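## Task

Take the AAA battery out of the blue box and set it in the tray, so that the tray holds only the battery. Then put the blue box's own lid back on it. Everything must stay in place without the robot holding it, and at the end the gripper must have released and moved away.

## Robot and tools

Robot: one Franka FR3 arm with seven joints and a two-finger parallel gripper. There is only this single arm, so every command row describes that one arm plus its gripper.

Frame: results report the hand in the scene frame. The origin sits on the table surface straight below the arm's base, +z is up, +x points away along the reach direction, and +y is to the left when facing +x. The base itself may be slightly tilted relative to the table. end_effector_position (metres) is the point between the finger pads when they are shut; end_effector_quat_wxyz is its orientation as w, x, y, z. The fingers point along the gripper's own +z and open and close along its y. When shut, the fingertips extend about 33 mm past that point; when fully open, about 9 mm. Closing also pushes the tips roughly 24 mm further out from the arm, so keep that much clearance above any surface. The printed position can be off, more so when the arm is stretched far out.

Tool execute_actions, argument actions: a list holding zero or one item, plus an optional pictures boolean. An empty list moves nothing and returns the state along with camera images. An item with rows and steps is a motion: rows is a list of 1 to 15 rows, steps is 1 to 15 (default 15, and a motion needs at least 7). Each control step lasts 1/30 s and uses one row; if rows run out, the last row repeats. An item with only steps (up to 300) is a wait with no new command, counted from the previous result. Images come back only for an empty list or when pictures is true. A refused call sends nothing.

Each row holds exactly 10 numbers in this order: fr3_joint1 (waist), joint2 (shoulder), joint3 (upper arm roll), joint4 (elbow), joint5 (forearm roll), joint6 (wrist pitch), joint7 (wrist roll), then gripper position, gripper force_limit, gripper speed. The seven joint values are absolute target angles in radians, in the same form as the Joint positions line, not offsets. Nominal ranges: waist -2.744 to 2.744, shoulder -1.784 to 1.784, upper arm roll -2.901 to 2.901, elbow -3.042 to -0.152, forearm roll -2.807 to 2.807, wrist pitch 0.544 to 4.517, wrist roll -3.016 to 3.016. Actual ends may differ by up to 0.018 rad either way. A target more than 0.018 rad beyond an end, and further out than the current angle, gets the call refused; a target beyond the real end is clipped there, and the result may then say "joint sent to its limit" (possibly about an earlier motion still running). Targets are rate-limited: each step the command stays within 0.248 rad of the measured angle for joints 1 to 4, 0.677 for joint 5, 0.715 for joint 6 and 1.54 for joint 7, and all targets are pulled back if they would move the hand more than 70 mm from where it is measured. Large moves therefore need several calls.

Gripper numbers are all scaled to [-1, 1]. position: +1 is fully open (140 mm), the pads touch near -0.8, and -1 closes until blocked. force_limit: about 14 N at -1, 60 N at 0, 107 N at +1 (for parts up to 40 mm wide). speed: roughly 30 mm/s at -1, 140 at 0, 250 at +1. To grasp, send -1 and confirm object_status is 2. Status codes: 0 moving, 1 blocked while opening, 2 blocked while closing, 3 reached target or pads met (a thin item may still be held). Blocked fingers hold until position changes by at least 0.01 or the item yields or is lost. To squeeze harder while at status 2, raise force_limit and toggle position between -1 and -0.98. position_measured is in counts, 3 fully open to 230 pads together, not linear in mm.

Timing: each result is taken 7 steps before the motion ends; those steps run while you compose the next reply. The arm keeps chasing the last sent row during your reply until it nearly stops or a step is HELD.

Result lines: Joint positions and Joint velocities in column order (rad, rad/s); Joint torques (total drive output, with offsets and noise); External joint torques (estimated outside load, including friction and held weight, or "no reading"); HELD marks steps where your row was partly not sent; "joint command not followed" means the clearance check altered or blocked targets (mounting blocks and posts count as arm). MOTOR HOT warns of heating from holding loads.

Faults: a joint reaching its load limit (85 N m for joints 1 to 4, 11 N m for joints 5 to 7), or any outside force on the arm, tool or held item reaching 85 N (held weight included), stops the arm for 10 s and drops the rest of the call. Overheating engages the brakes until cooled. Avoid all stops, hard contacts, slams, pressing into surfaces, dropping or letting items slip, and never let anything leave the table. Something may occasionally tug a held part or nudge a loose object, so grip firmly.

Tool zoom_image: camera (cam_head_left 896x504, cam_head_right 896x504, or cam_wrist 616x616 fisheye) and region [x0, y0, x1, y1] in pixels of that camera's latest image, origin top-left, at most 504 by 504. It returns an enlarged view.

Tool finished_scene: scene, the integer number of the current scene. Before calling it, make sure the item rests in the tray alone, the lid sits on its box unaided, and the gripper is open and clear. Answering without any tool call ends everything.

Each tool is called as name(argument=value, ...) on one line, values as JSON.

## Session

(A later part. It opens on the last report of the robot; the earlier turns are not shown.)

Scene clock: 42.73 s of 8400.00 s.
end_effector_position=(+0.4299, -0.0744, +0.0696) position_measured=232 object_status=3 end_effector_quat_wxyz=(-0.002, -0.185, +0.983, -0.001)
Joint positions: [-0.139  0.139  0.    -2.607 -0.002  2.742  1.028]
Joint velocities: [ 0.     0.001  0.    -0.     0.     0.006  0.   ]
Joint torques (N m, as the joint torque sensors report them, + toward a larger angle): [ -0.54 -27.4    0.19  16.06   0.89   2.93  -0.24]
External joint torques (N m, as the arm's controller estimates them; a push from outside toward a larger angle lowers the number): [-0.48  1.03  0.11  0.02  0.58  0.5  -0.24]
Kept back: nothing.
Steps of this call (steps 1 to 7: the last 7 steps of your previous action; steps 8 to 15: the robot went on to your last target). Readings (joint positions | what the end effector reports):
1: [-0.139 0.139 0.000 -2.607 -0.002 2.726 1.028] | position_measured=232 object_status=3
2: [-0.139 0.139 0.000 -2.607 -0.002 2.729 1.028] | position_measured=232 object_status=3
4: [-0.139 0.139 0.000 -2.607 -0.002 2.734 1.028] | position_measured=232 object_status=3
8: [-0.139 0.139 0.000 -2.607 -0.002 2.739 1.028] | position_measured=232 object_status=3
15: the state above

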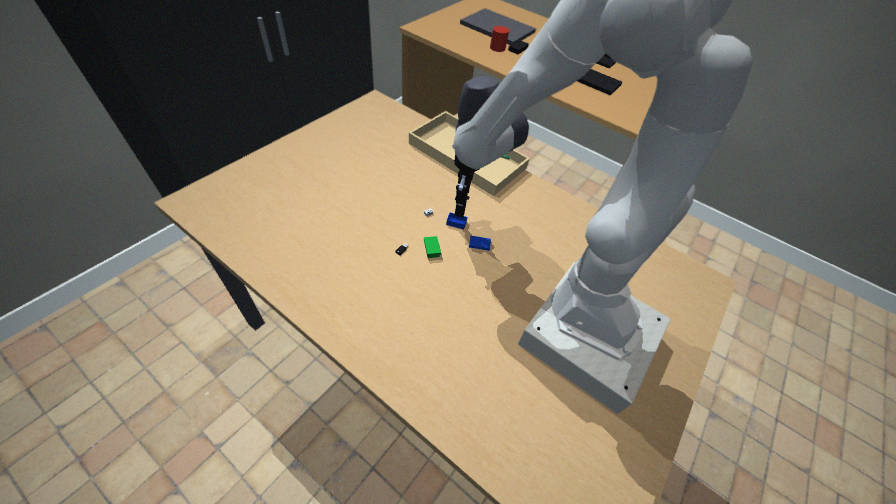

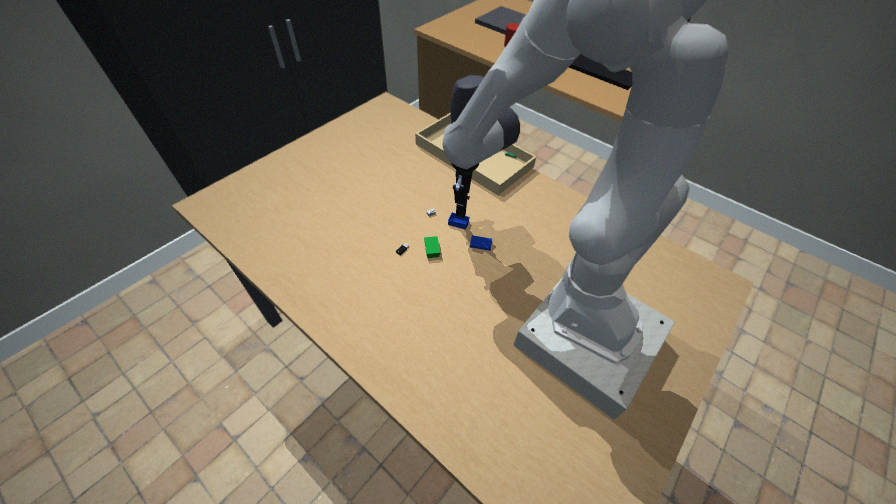

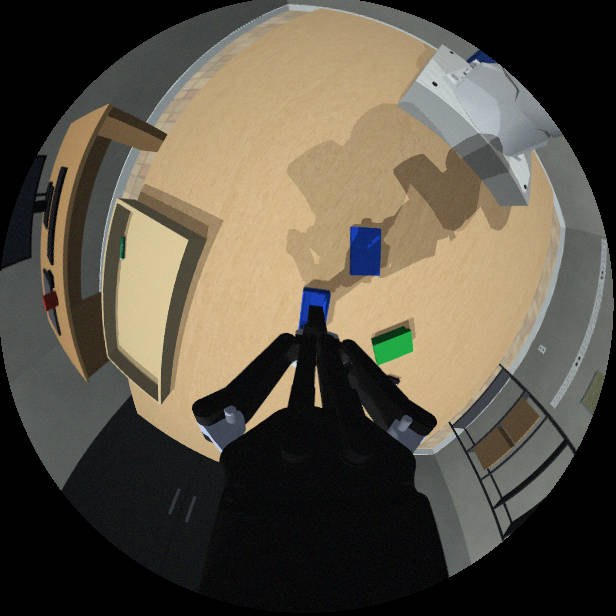

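execute_actions(actions=[{"rows":[[-0.14,0.04,0,-2.61,0,2.65,1.025,-0.2,-0.4,0]],"steps":15}], pictures=false)

execute_actions(actions=[{"rows":[[-0.14,-0.231,0,-2.946,0,2.715,1.025,-0.2,-0.4,0]],"steps":15}], pictures=false)

execute_actions(actions=[{"rows":[[-0.14,0.0,0,-2.935,0,2.935,1.025,-0.2,-0.4,0]],"steps":15}], pictures=false)

execute_actions(actions=[{"steps":20}], pictures=false)

execute_actions(actions=[{"rows":[[-0.14,0.068,0,-2.930,0,2.998,1.025,-0.2,-0.4,0]],"steps":15}], pictures=false)

execute_actions(actions=[{"steps":15}], pictures=true)

zoom_image(camera="cam_head_left", region=[440,200,520,270])

Scene clock: 43.73 s of 8400.00 s.
end_effector_position=(+0.4388, -0.0760, +0.1062) position_measured=181 object_status=0 end_effector_quat_wxyz=(+0.012, -0.185, +0.983, -0.006)
Joint positions: [-0.139  0.041  0.    -2.608 -0.002  2.673  1.028]
Joint velocities: [-0.    -0.019 -0.002 -0.001  0.001 -0.12   0.001]
Joint torques (N m, as the joint torque sensors report them, + toward a larger angle): [  0.4  -25.93  -0.68  14.94   0.93   2.09  -0.2 ]
External joint torques (N m, as the arm's controller estimates them; a push from outside toward a larger angle lowers the number): [ 0.6  -0.33 -0.5  -1.92  0.53 -0.32 -0.2 ]
Steps of this call (steps 1 to 15: the robot went on to your last target; steps 16 to 22: nothing new was sent; steps 23 to 30: the first 8 steps of this action). Readings (joint positions | what the end effector reports):
23: [-0.139 0.127 0.000 -2.611 -0.002 2.728 1.028] | position_measured=232 object_status=0
24: [-0.139 0.102 0.000 -2.614 -0.002 2.713 1.028] | position_measured=232 object_status=0
26: [-0.139 0.063 0.000 -2.610 -0.002 2.694 1.028] | position_measured=211 object_status=0
30: the state above

Scene clock: 44.23 s of 8400.00 s.
end_effector_position=(+0.3256, -0.0567, +0.1012) position_measured=154 object_status=3 end_effector_quat_wxyz=(-0.006, -0.185, +0.983, +0.001)
Joint positions: [-0.139 -0.219 -0.    -2.931 -0.001  2.699  1.028]
Joint velocities: [-0.001 -0.121 -0.001 -0.221 -0.001  0.062 -0.001]
Joint torques (N m, as the joint torque sensors report them, + toward a larger angle): [  0.15 -18.28  -0.89  18.31   0.66   3.3   -0.33]
External joint torques (N m, as the arm's controller estimates them; a push from outside toward a larger angle lowers the number): [ 0.31 -1.43 -0.53 -1.45  0.24  0.39 -0.32]
Steps of this call (steps 1 to 7: the last 7 steps of your previous action; steps 8 to 15: the first 8 steps of this action). Readings (joint positions | what the end effector reports):
8: [-0.139 0.005 -0.000 -2.654 -0.001 2.671 1.028] | position_measured=154 object_status=0
9: [-0.139 -0.070 -0.000 -2.734 -0.001 2.677 1.028] | position_measured=154 object_status=0
11: [-0.139 -0.170 -0.000 -2.849 -0.001 2.689 1.028] | position_measured=154 object_status=3
15: the state above

Scene clock: 44.73 s of 8400.00 s.
end_effector_position=(+0.3080, -0.0536, +0.0443) position_measured=154 object_status=3 end_effector_quat_wxyz=(-0.023, -0.185, +0.982, +0.007)
Joint positions: [-0.139 -0.005  0.    -2.939 -0.001  2.882  1.028]
Joint velocities: [ 0.001  0.07  -0.001  0.004 -0.001  0.294  0.001]
Joint torques (N m, as the joint torque sensors report them, + toward a larger angle): [  0.1  -20.54  -0.03  13.55   0.47   3.04  -0.27]
External joint torques (N m, as the arm's controller estimates them; a push from outside toward a larger angle lowers the number): [ 0.17  1.13  0.04  0.24  0.31  0.59 -0.27]
Steps of this call (steps 1 to 7: the last 7 steps of your previous action; steps 8 to 15: the first 8 steps of this action). Readings (joint positions | what the end effector reports):
8: [-0.139 -0.196 0.000 -2.936 -0.001 2.743 1.028] | position_measured=154 object_status=3
9: [-0.139 -0.134 0.000 -2.929 -0.001 2.781 1.028] | position_measured=154 object_status=3
11: [-0.139 -0.049 0.000 -2.935 -0.001 2.828 1.028] | position_measured=154 object_status=3
15: the state above

Scene clock: 45.40 s of 8400.00 s.
end_effector_position=(+0.3236, -0.0563, +0.0476) position_measured=154 object_status=3 end_effector_quat_wxyz=(-0.001, -0.185, +0.983, -0.001)
Joint positions: [-0.139 -0.002  0.    -2.937 -0.001  2.932  1.028]
Joint velocities: [ 0.001  0.001  0.    -0.001  0.     0.006 -0.001]
Joint torques (N m, as the joint torque sensors report them, + toward a larger angle): [  0.58 -18.75  -1.47  12.99   0.51   2.79  -0.17]
External joint torques (N m, as the arm's controller estimates them; a push from outside toward a larger angle lowers the number): [ 0.62  1.45 -1.43  0.46  0.34  0.36 -0.17]
Kept back: nothing.
Steps of this call (steps 1 to 7: the last 7 steps of your previous action; steps 8 to 20: the robot went on to your last target). Readings (joint positions | what the end effector reports):
1: [-0.139 -0.003 0.000 -2.938 -0.001 2.891 1.028] | position_measured=154 object_status=3
2: [-0.139 -0.002 0.000 -2.938 -0.001 2.899 1.028] | position_measured=154 object_status=3
4: [-0.139 -0.002 0.000 -2.937 -0.001 2.910 1.028] | position_measured=154 object_status=3
8: [-0.139 -0.002 0.000 -2.937 -0.001 2.922 1.028] | position_measured=154 object_status=3
20: the state above

Scene clock: 45.67 s of 8400.00 s.
end_effector_position=(+0.3185, -0.0554, +0.0313) position_measured=154 object_status=3 end_effector_quat_wxyz=(-0.007, -0.185, +0.983, +0.001)
Joint positions: [-0.139  0.065  0.    -2.931 -0.001  2.981  1.028]
Joint velocities: [ 0.001  0.022  0.001 -0.     0.001  0.084  0.   ]
Joint torques (N m, as the joint torque sensors report them, + toward a larger angle): [ -0.1  -20.44  -0.14  10.91   0.49   2.91  -0.27]
External joint torques (N m, as the arm's controller estimates them; a push from outside toward a larger angle lowers the number): [-0.09  1.27 -0.18 -0.65  0.37  0.48 -0.27]
Steps of this call (steps 1 to 8: the first 8 steps of this action). Readings (joint positions | what the end effector reports):
1: [-0.139 0.008 0.000 -2.934 -0.001 2.942 1.028] | position_measured=154 object_status=3
2: [-0.139 0.027 0.000 -2.931 -0.001 2.952 1.028] | position_measured=154 object_status=3
4: [-0.139 0.052 0.000 -2.931 -0.001 2.966 1.028] | position_measured=154 object_status=3
8: the state above

Scene clock: 46.17 s of 8400.00 s.
end_effector_position=(+0.3224, -0.0561, +0.0321) position_measured=154 object_status=3 end_effector_quat_wxyz=(-0.001, -0.185, +0.983, -0.001)
Joint positions: [-0.139  0.066  0.    -2.931 -0.001  2.995  1.028]
Joint velocities: [ 0.001  0.001  0.002 -0.001  0.001  0.004 -0.   ]
Joint torques (N m, as the joint torque sensors report them, + toward a larger angle): [ -0.11 -20.46  -0.1   11.11   0.41   2.71  -0.19]
External joint torques (N m, as the arm's controller estimates them; a push from outside toward a larger angle lowers the number): [-0.11  0.77 -0.17 -0.14  0.29  0.29 -0.19]
Kept back: nothing.
Steps of this call (steps 1 to 7: the last 7 steps of your previous action; steps 8 to 15: the robot went on to your last target). Readings (joint positions | what the end effector reports):
1: [-0.139 0.066 0.000 -2.931 -0.001 2.984 1.028] | position_measured=154 object_status=3
2: [-0.139 0.066 0.000 -2.931 -0.001 2.986 1.028] | position_measured=154 object_status=3
4: [-0.139 0.066 0.000 -2.931 -0.001 2.989 1.028] | position_measured=154 object_status=3
8: [-0.139 0.066 0.000 -2.931 -0.001 2.993 1.028] | position_measured=154 object_status=3
15: the state above

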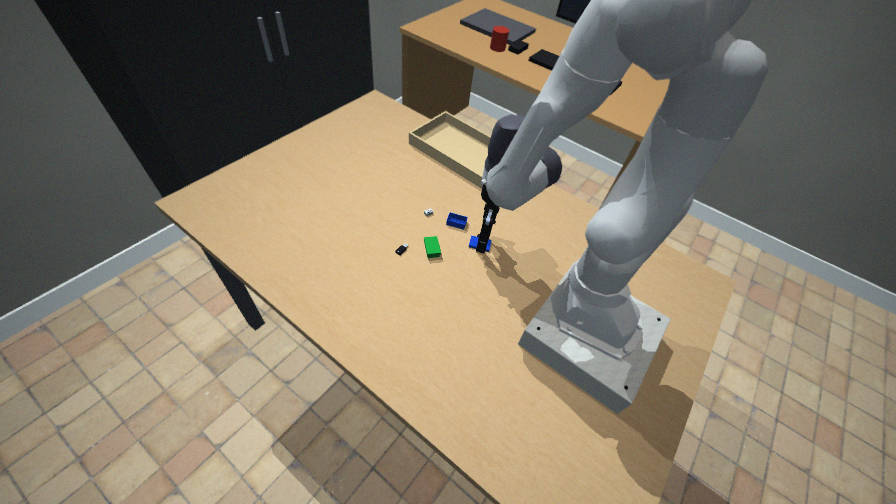

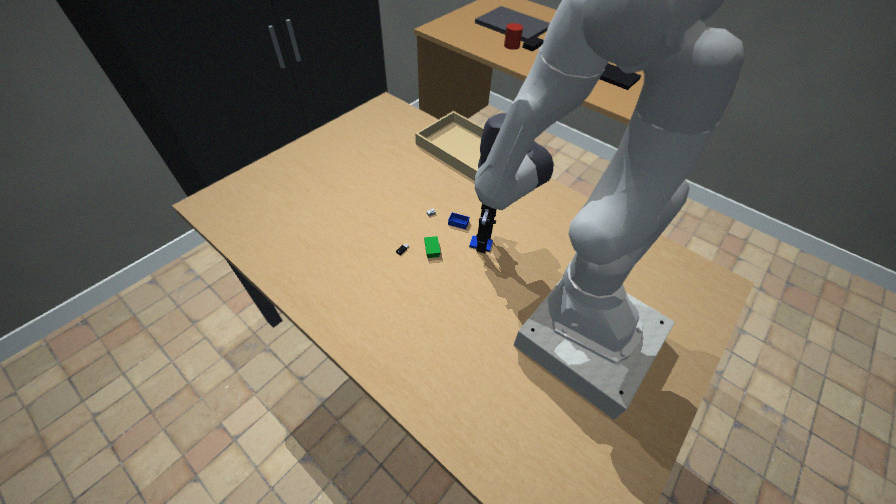

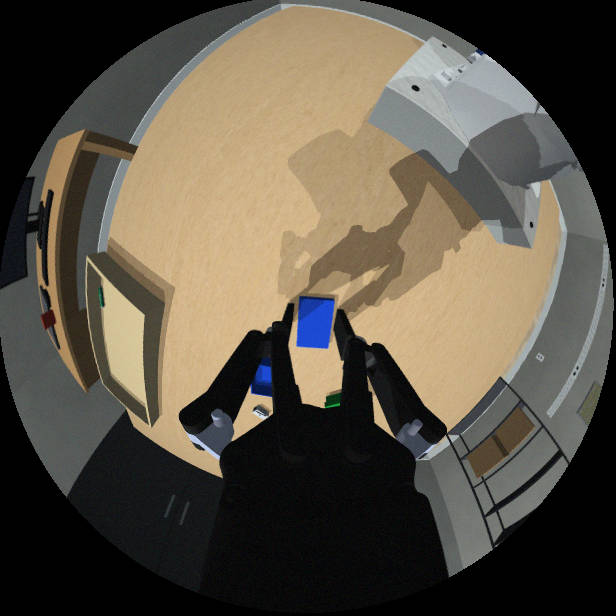

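Region (440, 200, 520, 270) of cam_head_left's 896x504 image, scaled by 6.300, with more detail than that image has; it fills the top 441 rows of this view, and the rest is white.

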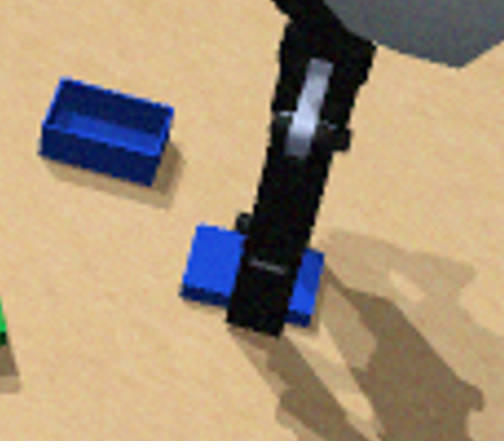

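execute_actions(actions=[{"rows":[[-0.14,0.066,0,-2.930,0,2.996,1.025,-1,-0.4,0]],"steps":15}], pictures=false)

execute_actions(actions=[{"rows":[[-0.14,-0.231,0,-2.946,0,2.715,1.025,-1,-0.4,0]],"steps":15}], pictures=false)

execute_actions(actions=[{"rows":[[-0.14,0.04,0,-2.61,0,2.65,1.025,-1,-0.4,0]],"steps":15}], pictures=false)

execute_actions(actions=[{"rows":[[-0.14,0.14,0,-2.605,0,2.745,1.025,-1,-0.4,0]],"steps":15}], pictures=false)

execute_actions(actions=[{"steps":15}], pictures=true)

zoom_image(camera="cam_wrist", region=[250,250,380,380])

zoom_image(camera="cam_head_left", region=[420,180,500,250])

Scene clock: 46.97 s of 8400.00 s.
end_effector_position=(+0.3230, -0.0562, +0.0325) position_measured=174 object_status=0 end_effector_quat_wxyz=(+0.000, -0.185, +0.983, -0.001)
Joint positions: [-0.139  0.066  0.    -2.931 -0.001  2.995  1.028]
Joint velocities: [-0.001  0.001  0.001  0.002  0.     0.    -0.   ]
Joint torques (N m, as the joint torque sensors report them, + toward a larger angle): [  0.64 -20.71  -0.35  11.97   0.49   2.56  -0.21]
External joint torques (N m, as the arm's controller estimates them; a push from outside toward a larger angle lowers the number): [ 0.68  0.58 -0.37  0.58  0.37  0.11 -0.21]
Steps of this call (steps 1 to 15: the robot went on to your last target; step 16: nothing new was sent; steps 17 to 24: the first 8 steps of this action). Readings (joint positions | what the end effector reports):
17: [-0.139 0.066 0.000 -2.931 -0.001 2.995 1.028] | position_measured=154 object_status=0
18: [-0.139 0.066 0.000 -2.931 -0.001 2.995 1.028] | position_measured=160 object_status=0
20: [-0.139 0.066 0.000 -2.931 -0.001 2.995 1.028] | position_measured=174 object_status=0
24: the state above

Scene clock: 47.47 s of 8400.00 s.
end_effector_position=(+0.3471, -0.0603, +0.1079) position_measured=174 object_status=2 end_effector_quat_wxyz=(+0.031, -0.184, +0.982, -0.013)
Joint positions: [-0.139 -0.224 -0.    -2.94  -0.     2.78   1.028]
Joint velocities: [-0.001 -0.128  0.001 -0.025  0.    -0.364  0.001]
Joint torques (N m, as the joint torque sensors report them, + toward a larger angle): [ -0.29 -14.68  -0.74  13.37   0.6    1.92  -0.29]
External joint torques (N m, as the arm's controller estimates them; a push from outside toward a larger angle lowers the number): [-0.21 -1.14 -0.45 -1.63  0.24 -0.35 -0.29]
Steps of this call (steps 1 to 7: the last 7 steps of your previous action; steps 8 to 15: the first 8 steps of this action). Readings (joint positions | what the end effector reports):
8: [-0.139 0.036 -0.000 -2.938 -0.000 2.954 1.028] | position_measured=174 object_status=2
9: [-0.139 -0.035 -0.000 -2.949 -0.000 2.906 1.028] | position_measured=174 object_status=2
11: [-0.139 -0.153 -0.000 -2.944 -0.000 2.846 1.028] | position_measured=174 object_status=2
15: the state above

Scene clock: 47.97 s of 8400.00 s.
end_effector_position=(+0.4318, -0.0748, +0.1058) position_measured=174 object_status=2 end_effector_quat_wxyz=(+0.009, -0.185, +0.983, -0.005)
Joint positions: [-0.139  0.028  0.    -2.625 -0.001  2.672  1.028]
Joint velocities: [-0.     0.12   0.     0.211  0.002 -0.096 -0.   ]
Joint torques (N m, as the joint torque sensors report them, + toward a larger angle): [  0.36 -25.09  -0.99  14.64   0.78   1.86  -0.21]
External joint torques (N m, as the arm's controller estimates them; a push from outside toward a larger angle lowers the number): [ 0.37  0.94 -1.01 -0.33  0.47 -0.21 -0.21]
Steps of this call (steps 1 to 7: the last 7 steps of your previous action; steps 8 to 15: the first 8 steps of this action). Readings (joint positions | what the end effector reports):
8: [-0.139 -0.187 0.000 -2.903 -0.001 2.716 1.028] | position_measured=174 object_status=2
9: [-0.139 -0.110 0.001 -2.824 -0.001 2.704 1.028] | position_measured=174 object_status=2
11: [-0.139 -0.017 0.000 -2.706 -0.001 2.688 1.028] | position_measured=174 object_status=2
15: the state above

Scene clock: 48.47 s of 8400.00 s.
end_effector_position=(+0.4238, -0.0735, +0.0680) position_measured=174 object_status=2 end_effector_quat_wxyz=(-0.010, -0.185, +0.983, +0.002)
Joint positions: [-0.139  0.139  0.    -2.607 -0.001  2.723  1.028]
Joint velocities: [ 0.     0.02  -0.     0.     0.     0.112  0.001]
Joint torques (N m, as the joint torque sensors report them, + toward a larger angle): [ -0.53 -28.6   -0.92  16.63   0.77   2.88  -0.26]
External joint torques (N m, as the arm's controller estimates them; a push from outside toward a larger angle lowers the number): [-0.45  1.21 -0.98 -0.31  0.46  0.38 -0.26]
Steps of this call (steps 1 to 7: the last 7 steps of your previous action; steps 8 to 15: the first 8 steps of this action). Readings (joint positions | what the end effector reports):
8: [-0.139 0.051 0.000 -2.608 -0.001 2.670 1.028] | position_measured=174 object_status=2
9: [-0.139 0.077 0.000 -2.603 -0.001 2.686 1.028] | position_measured=174 object_status=2
11: [-0.139 0.117 0.000 -2.605 -0.001 2.703 1.028] | position_measured=174 object_status=2
15: the state above

Scene clock: 48.97 s of 8400.00 s.
end_effector_position=(+0.4298, -0.0745, +0.0695) position_measured=174 object_status=2 end_effector_quat_wxyz=(-0.002, -0.185, +0.983, -0.001)
Joint positions: [-0.139  0.139  0.    -2.607 -0.001  2.741  1.028]
Joint velocities: [ 0.     0.002 -0.001 -0.     0.001  0.006  0.   ]
Joint torques (N m, as the joint torque sensors report them, + toward a larger angle): [  0.09 -27.24  -0.83  16.19   0.74   2.93  -0.21]
External joint torques (N m, as the arm's controller estimates them; a push from outside toward a larger angle lowers the number): [ 0.12  1.19 -0.93  0.16  0.43  0.5  -0.21]
Kept back: nothing.
Steps of this call (steps 1 to 7: the last 7 steps of your previous action; steps 8 to 15: the robot went on to your last target). Readings (joint positions | what the end effector reports):
1: [-0.139 0.139 0.000 -2.607 -0.001 2.726 1.028] | position_measured=174 object_status=2
2: [-0.139 0.139 0.000 -2.607 -0.001 2.729 1.028] | position_measured=174 object_status=2
4: [-0.139 0.139 0.000 -2.607 -0.001 2.734 1.028] | position_measured=174 object_status=2
8: [-0.139 0.139 0.000 -2.607 -0.001 2.739 1.028] | position_measured=174 object_status=2
15: the state above

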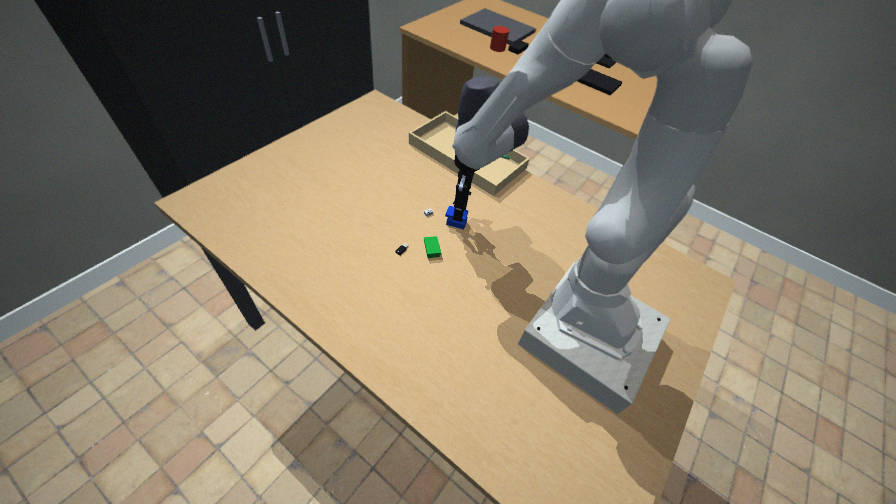

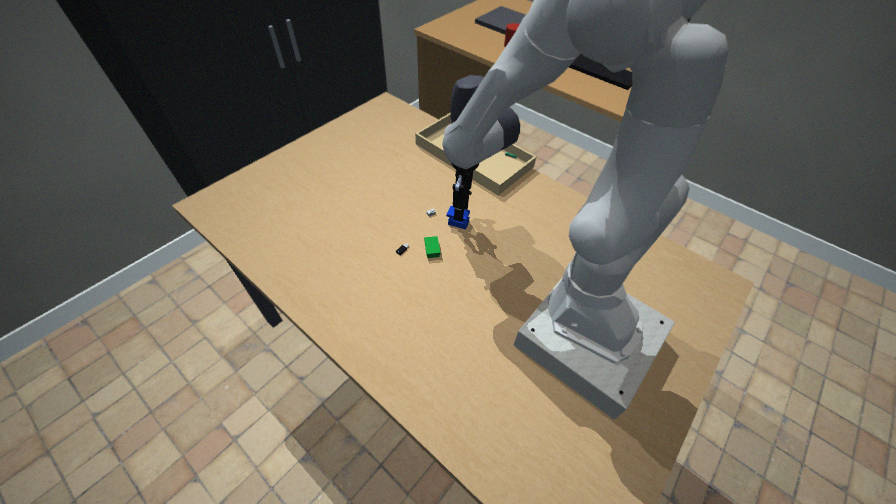

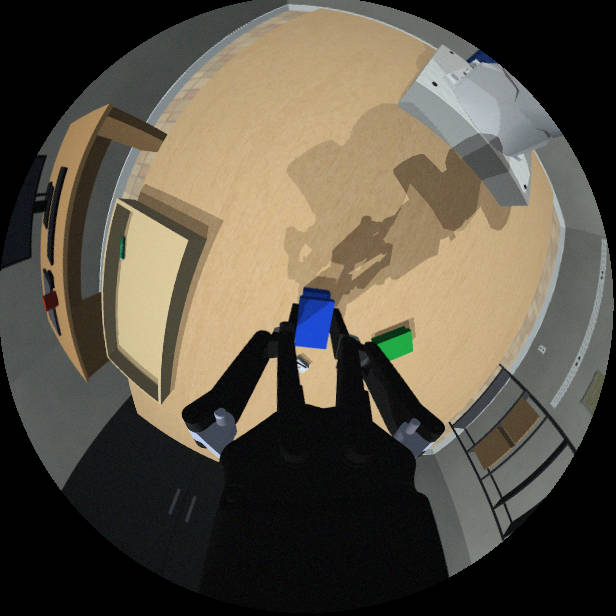

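Region (250, 250, 380, 380) of cam_wrist's 616x616 image, scaled by 3.877, with more detail than that image has.

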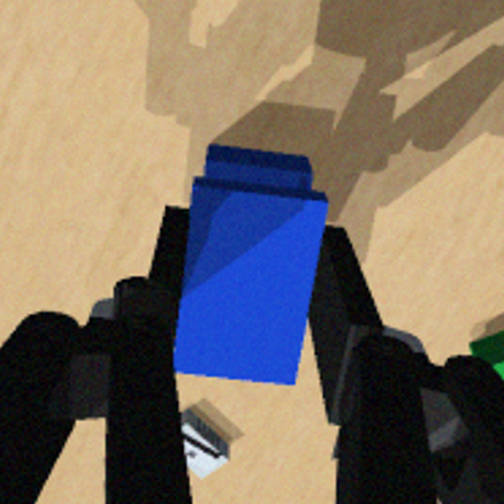

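Region (420, 180, 500, 250) of cam_head_left's 896x504 image, scaled by 6.300, with more detail than that image has; it fills the top 441 rows of this view, and the rest is white.

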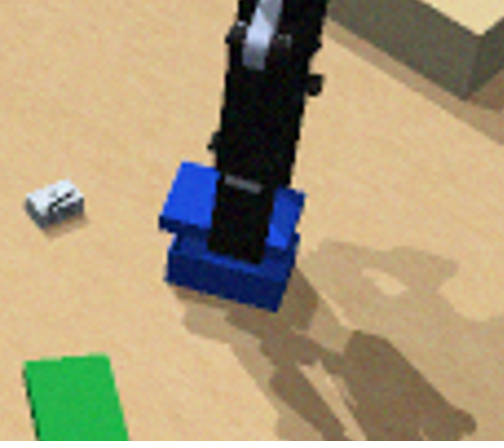

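execute_actions(actions=[{"rows":[[-0.144,0.175,0,-2.604,0,2.779,1.025,-1,-0.4,0]],"steps":15}], pictures=false)

execute_actions(actions=[{"steps":15}], pictures=true)

zoom_image(camera="cam_wrist", region=[250,250,380,380])

zoom_image(camera="cam_head_left", region=[420,180,500,250])

Scene clock: 49.67 s of 8400.00 s.
end_effector_position=(+0.4282, -0.0752, +0.0577) position_measured=174 object_status=2 end_effector_quat_wxyz=(-0.004, -0.184, +0.983, -0.000)
Joint positions: [-0.141  0.173  0.    -2.604 -0.001  2.769  1.028]
Joint velocities: [-0.002  0.006 -0.001 -0.002 -0.     0.043  0.001]
Joint torques (N m, as the joint torque sensors report them, + toward a larger angle): [ -1.1  -28.47   0.02  14.39   0.78   2.82  -0.13]
External joint torques (N m, as the arm's controller estimates them; a push from outside toward a larger angle lowers the number): [-1.04  0.89 -0.09 -1.29  0.49  0.39 -0.13]
Steps of this call (steps 1 to 13: the robot went on to your last target; steps 14 to 21: the first 8 steps of this action). Readings (joint positions | what the end effector reports):
14: [-0.139 0.143 0.000 -2.605 -0.001 2.748 1.028] | position_measured=174 object_status=2
15: [-0.140 0.152 0.000 -2.604 -0.001 2.754 1.028] | position_measured=174 object_status=2
17: [-0.141 0.166 0.000 -2.604 -0.001 2.761 1.028] | position_measured=174 object_status=2
21: the state above

Scene clock: 50.17 s of 8400.00 s.
end_effector_position=(+0.4305, -0.0756, +0.0583) position_measured=174 object_status=2 end_effector_quat_wxyz=(-0.000, -0.184, +0.983, -0.001)
Joint positions: [-0.141  0.174  0.    -2.604 -0.001  2.776  1.028]
Joint velocities: [ 0.     0.    -0.001  0.    -0.001  0.003 -0.   ]
Joint torques (N m, as the joint torque sensors report them, + toward a larger angle): [ -0.91 -27.66  -0.27  14.9    0.85   2.81  -0.15]
External joint torques (N m, as the arm's controller estimates them; a push from outside toward a larger angle lowers the number): [-0.88  1.35 -0.39 -0.61  0.56  0.37 -0.15]
Kept back: nothing.
Steps of this call (steps 1 to 7: the last 7 steps of your previous action; steps 8 to 15: the robot went on to your last target). Readings (joint positions | what the end effector reports):
1: [-0.141 0.174 0.000 -2.604 -0.001 2.770 1.028] | position_measured=174 object_status=2
2: [-0.141 0.174 0.000 -2.604 -0.001 2.771 1.028] | position_measured=174 object_status=2
4: [-0.141 0.174 0.000 -2.604 -0.001 2.773 1.028] | position_measured=174 object_status=2
8: [-0.141 0.174 0.000 -2.604 -0.001 2.775 1.028] | position_measured=174 object_status=2
15: the state above
The arm was judged still, so your last target was given up. Only a new action makes it travel on or press farther. Fingers that are still opening or closing keep moving.

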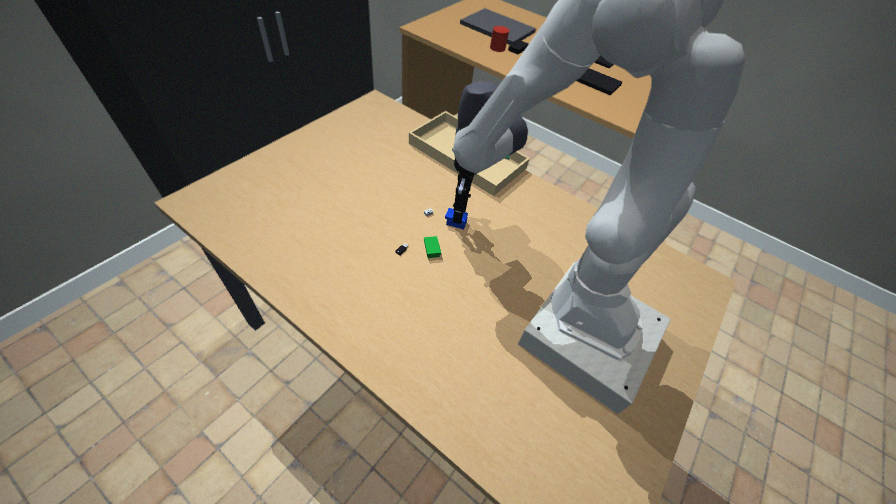

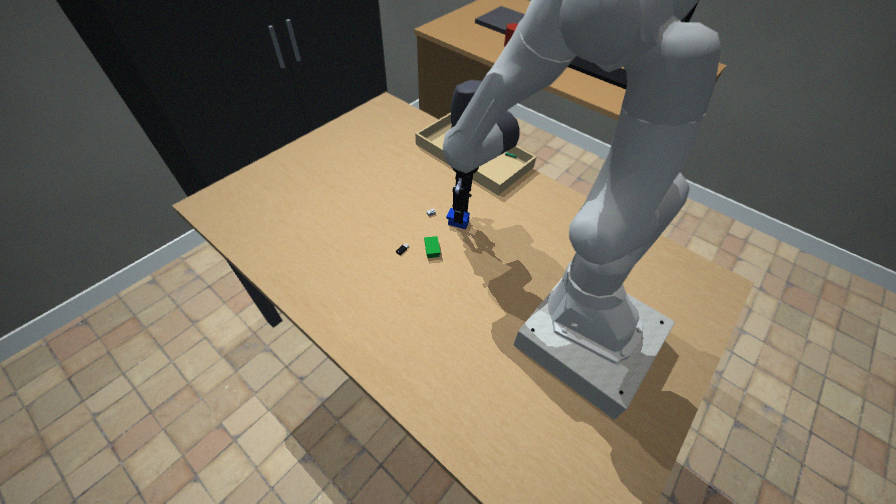

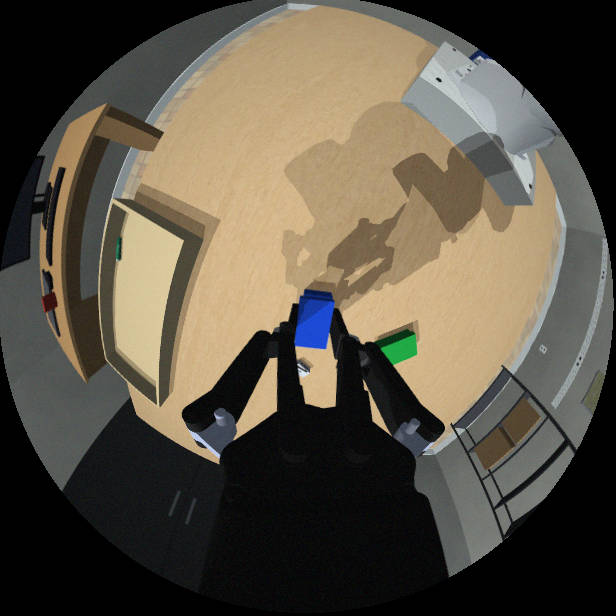

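Region (250, 250, 380, 380) of cam_wrist's 616x616 image, scaled by 3.877, with more detail than that image has.

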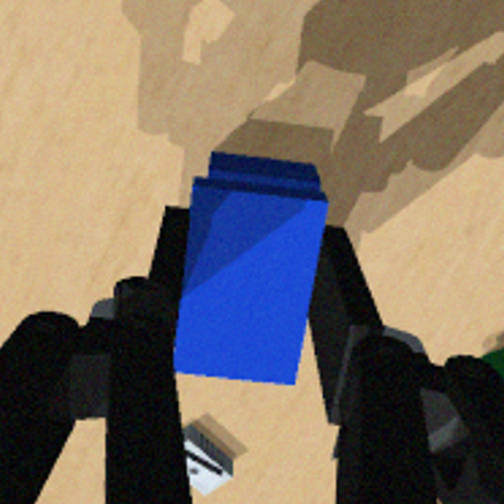

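Region (420, 180, 500, 250) of cam_head_left's 896x504 image, scaled by 6.300, with more detail than that image has; it fills the top 441 rows of this view, and the rest is white.

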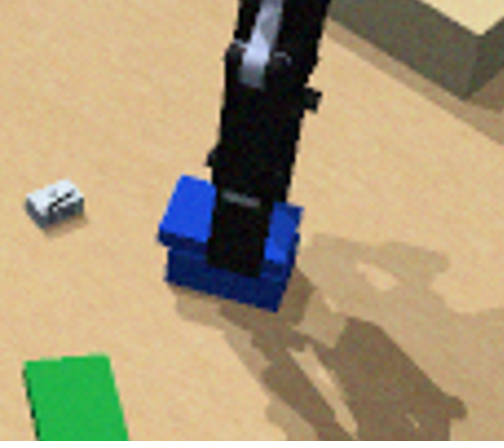

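execute_actions(actions=[{"rows":[[-0.147,0.170,0,-2.613,0,2.783,1.025,-1,-0.4,0]],"steps":15}], pictures=false)

execute_actions(actions=[{"rows":[[-0.147,0.180,0,-2.612,0,2.792,1.025,-1,-0.4,0],[-0.147,0.180,0,-2.612,0,2.792,1.025,-1,-0.4,0],[-0.147,0.180,0,-2.612,0,2.792,1.025,-1,-0.4,0],[-0.147,0.180,0,-2.612,0,2.792,1.025,-1,-0.4,0],[-0.147,0.180,0,-2.612,0,2.792,1.025,-1,-0.4,0],[-0.147,0.190,0,-2.611,0,2.801,1.025,-1,-0.4,0]],"steps":15}], pictures=false)

execute_actions(actions=[{"steps":15}], pictures=true)

zoom_image(camera="cam_wrist", region=[250,250,380,380])

zoom_image(camera="cam_head_left", region=[420,180,500,250])

Scene clock: 51.63 s of 8400.00 s.
end_effector_position=(+0.4276, -0.0764, +0.0573) position_measured=174 object_status=2 end_effector_quat_wxyz=(-0.001, -0.183, +0.983, -0.001)
Joint positions: [-0.144  0.172  0.    -2.611 -0.001  2.779  1.028]
Joint velocities: [-0.003 -0.002  0.    -0.003  0.     0.005  0.001]
Joint torques (N m, as the joint torque sensors report them, + toward a larger angle): [ -0.31 -30.64  -0.54  12.87   0.74   2.8   -0.17]
External joint torques (N m, as the arm's controller estimates them; a push from outside toward a larger angle lowers the number): [-0.14 -1.78 -0.55 -2.56  0.45  0.36 -0.17]
Steps of this call (steps 1 to 36: nothing new was sent; steps 37 to 44: the first 8 steps of this action). Readings (joint positions | what the end effector reports):
37: [-0.142 0.173 0.000 -2.605 -0.001 2.777 1.028] | position_measured=174 object_status=2
38: [-0.143 0.172 0.000 -2.607 -0.001 2.778 1.028] | position_measured=174 object_status=2
40: [-0.144 0.172 0.000 -2.610 -0.001 2.779 1.028] | position_measured=174 object_status=2
44: the state above

Scene clock: 52.13 s of 8400.00 s.
end_effector_position=(+0.4278, -0.0764, +0.0538) position_measured=174 object_status=2 end_effector_quat_wxyz=(-0.000, -0.183, +0.983, -0.001)
Joint positions: [-0.144  0.182  0.001 -2.611 -0.001  2.791  1.028]
Joint velocities: [-0.001 -0.001  0.001  0.014 -0.001  0.049 -0.001]
Joint torques (N m, as the joint torque sensors report them, + toward a larger angle): [ -0.8  -23.95  -1.19  13.22   0.64   2.66  -0.14]
External joint torques (N m, as the arm's controller estimates them; a push from outside toward a larger angle lowers the number): [-0.69  7.87 -1.37 -3.5   0.36  0.03 -0.13]
Steps of this call (steps 1 to 7: the last 7 steps of your previous action; steps 8 to 15: the first 8 steps of this action). Readings (joint positions | what the end effector reports):
8: [-0.144 0.172 0.000 -2.611 -0.001 2.782 1.028] | position_measured=174 object_status=2
9: [-0.144 0.174 0.000 -2.611 -0.001 2.783 1.028] | position_measured=174 object_status=2
11: [-0.144 0.177 0.000 -2.611 -0.001 2.785 1.028] | position_measured=174 object_status=2
15: the state above

Scene clock: 52.63 s of 8400.00 s.
end_effector_position=(+0.4296, -0.0768, +0.0539) position_measured=174 object_status=2 end_effector_quat_wxyz=(+0.002, -0.183, +0.983, -0.002)
Joint positions: [-0.144  0.184  0.001 -2.611 -0.001  2.798  1.028]
Joint velocities: [ 0.001  0.001 -0.    -0.    -0.001  0.002 -0.001]
Joint torques (N m, as the joint torque sensors report them, + toward a larger angle): [ -0.82 -25.07  -0.93  13.58   0.67   2.84  -0.22]
External joint torques (N m, as the arm's controller estimates them; a push from outside toward a larger angle lowers the number): [-0.77  4.03 -1.06 -1.63  0.39  0.39 -0.22]
Kept back: nothing.
Steps of this call (steps 1 to 7: the last 7 steps of your previous action; steps 8 to 15: the robot went on to your last target). Readings (joint positions | what the end effector reports):
1: [-0.144 0.183 0.001 -2.611 -0.001 2.793 1.028] | position_measured=174 object_status=2
2: [-0.144 0.183 0.001 -2.611 -0.001 2.794 1.028] | position_measured=174 object_status=2
4: [-0.144 0.183 0.001 -2.611 -0.001 2.795 1.028] | position_measured=174 object_status=2
8: [-0.144 0.184 0.001 -2.611 -0.001 2.797 1.028] | position_measured=174 object_status=2
15: the state above
The arm was judged still, so your last target was given up. Only a new action makes it travel on or press farther. Fingers that are still opening or closing keep moving.

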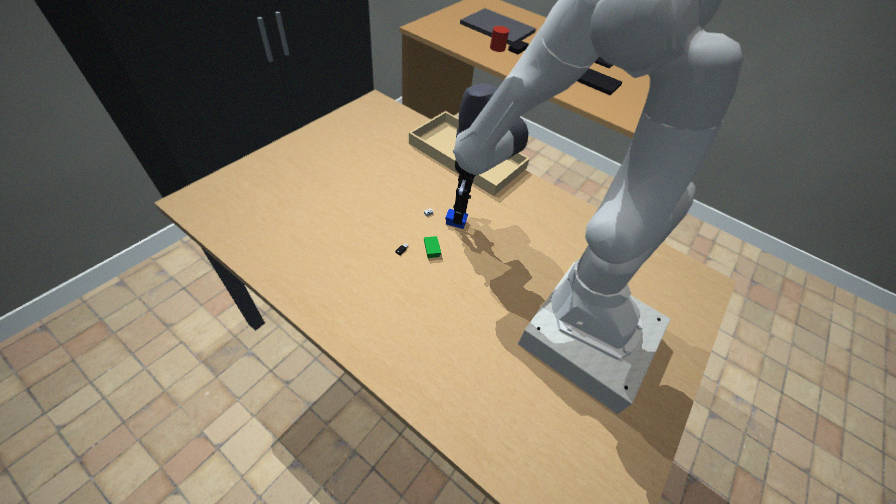

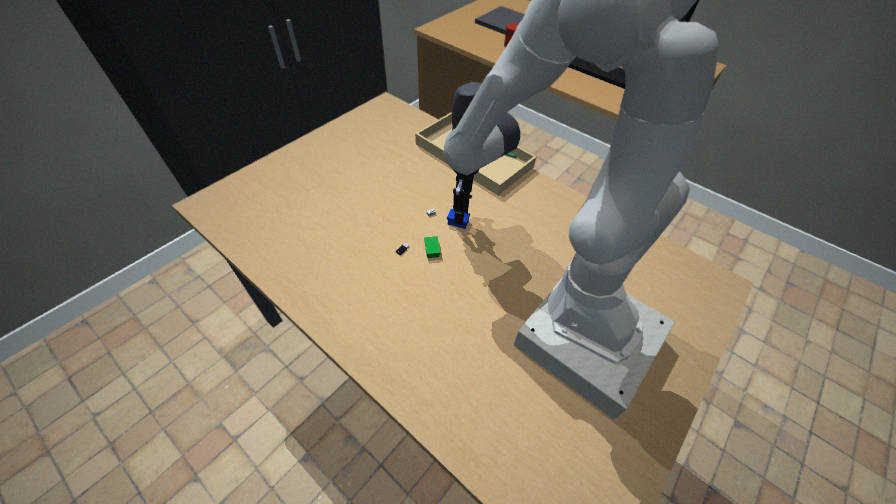

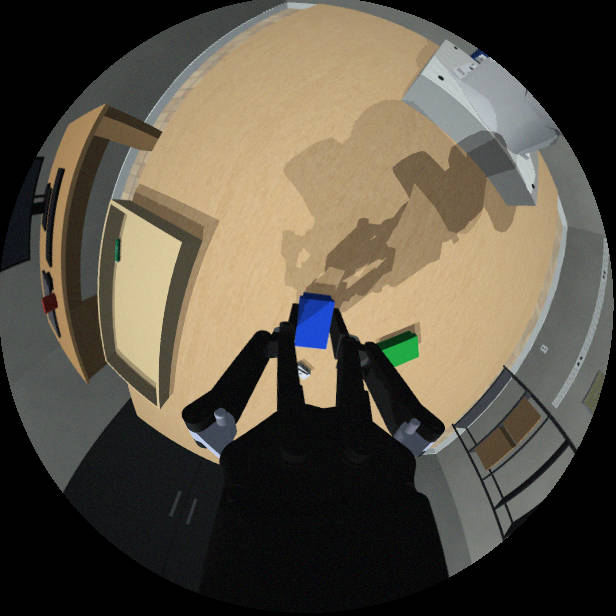

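Region (250, 250, 380, 380) of cam_wrist's 616x616 image, scaled by 3.877, with more detail than that image has.

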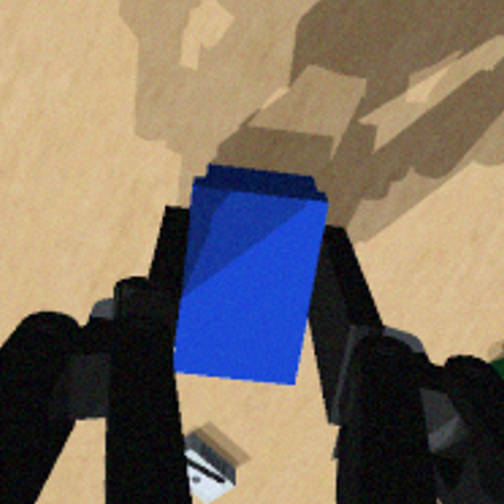

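Region (420, 180, 500, 250) of cam_head_left's 896x504 image, scaled by 6.300, with more detail than that image has; it fills the top 441 rows of this view, and the rest is white.

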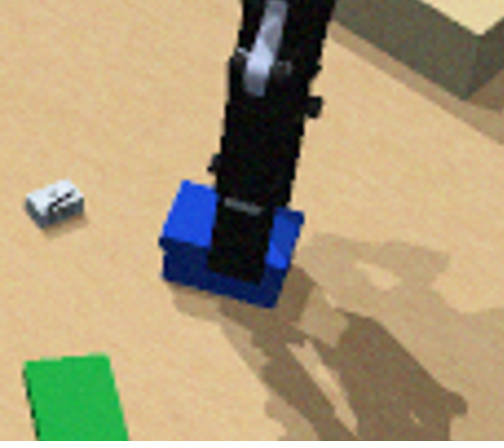

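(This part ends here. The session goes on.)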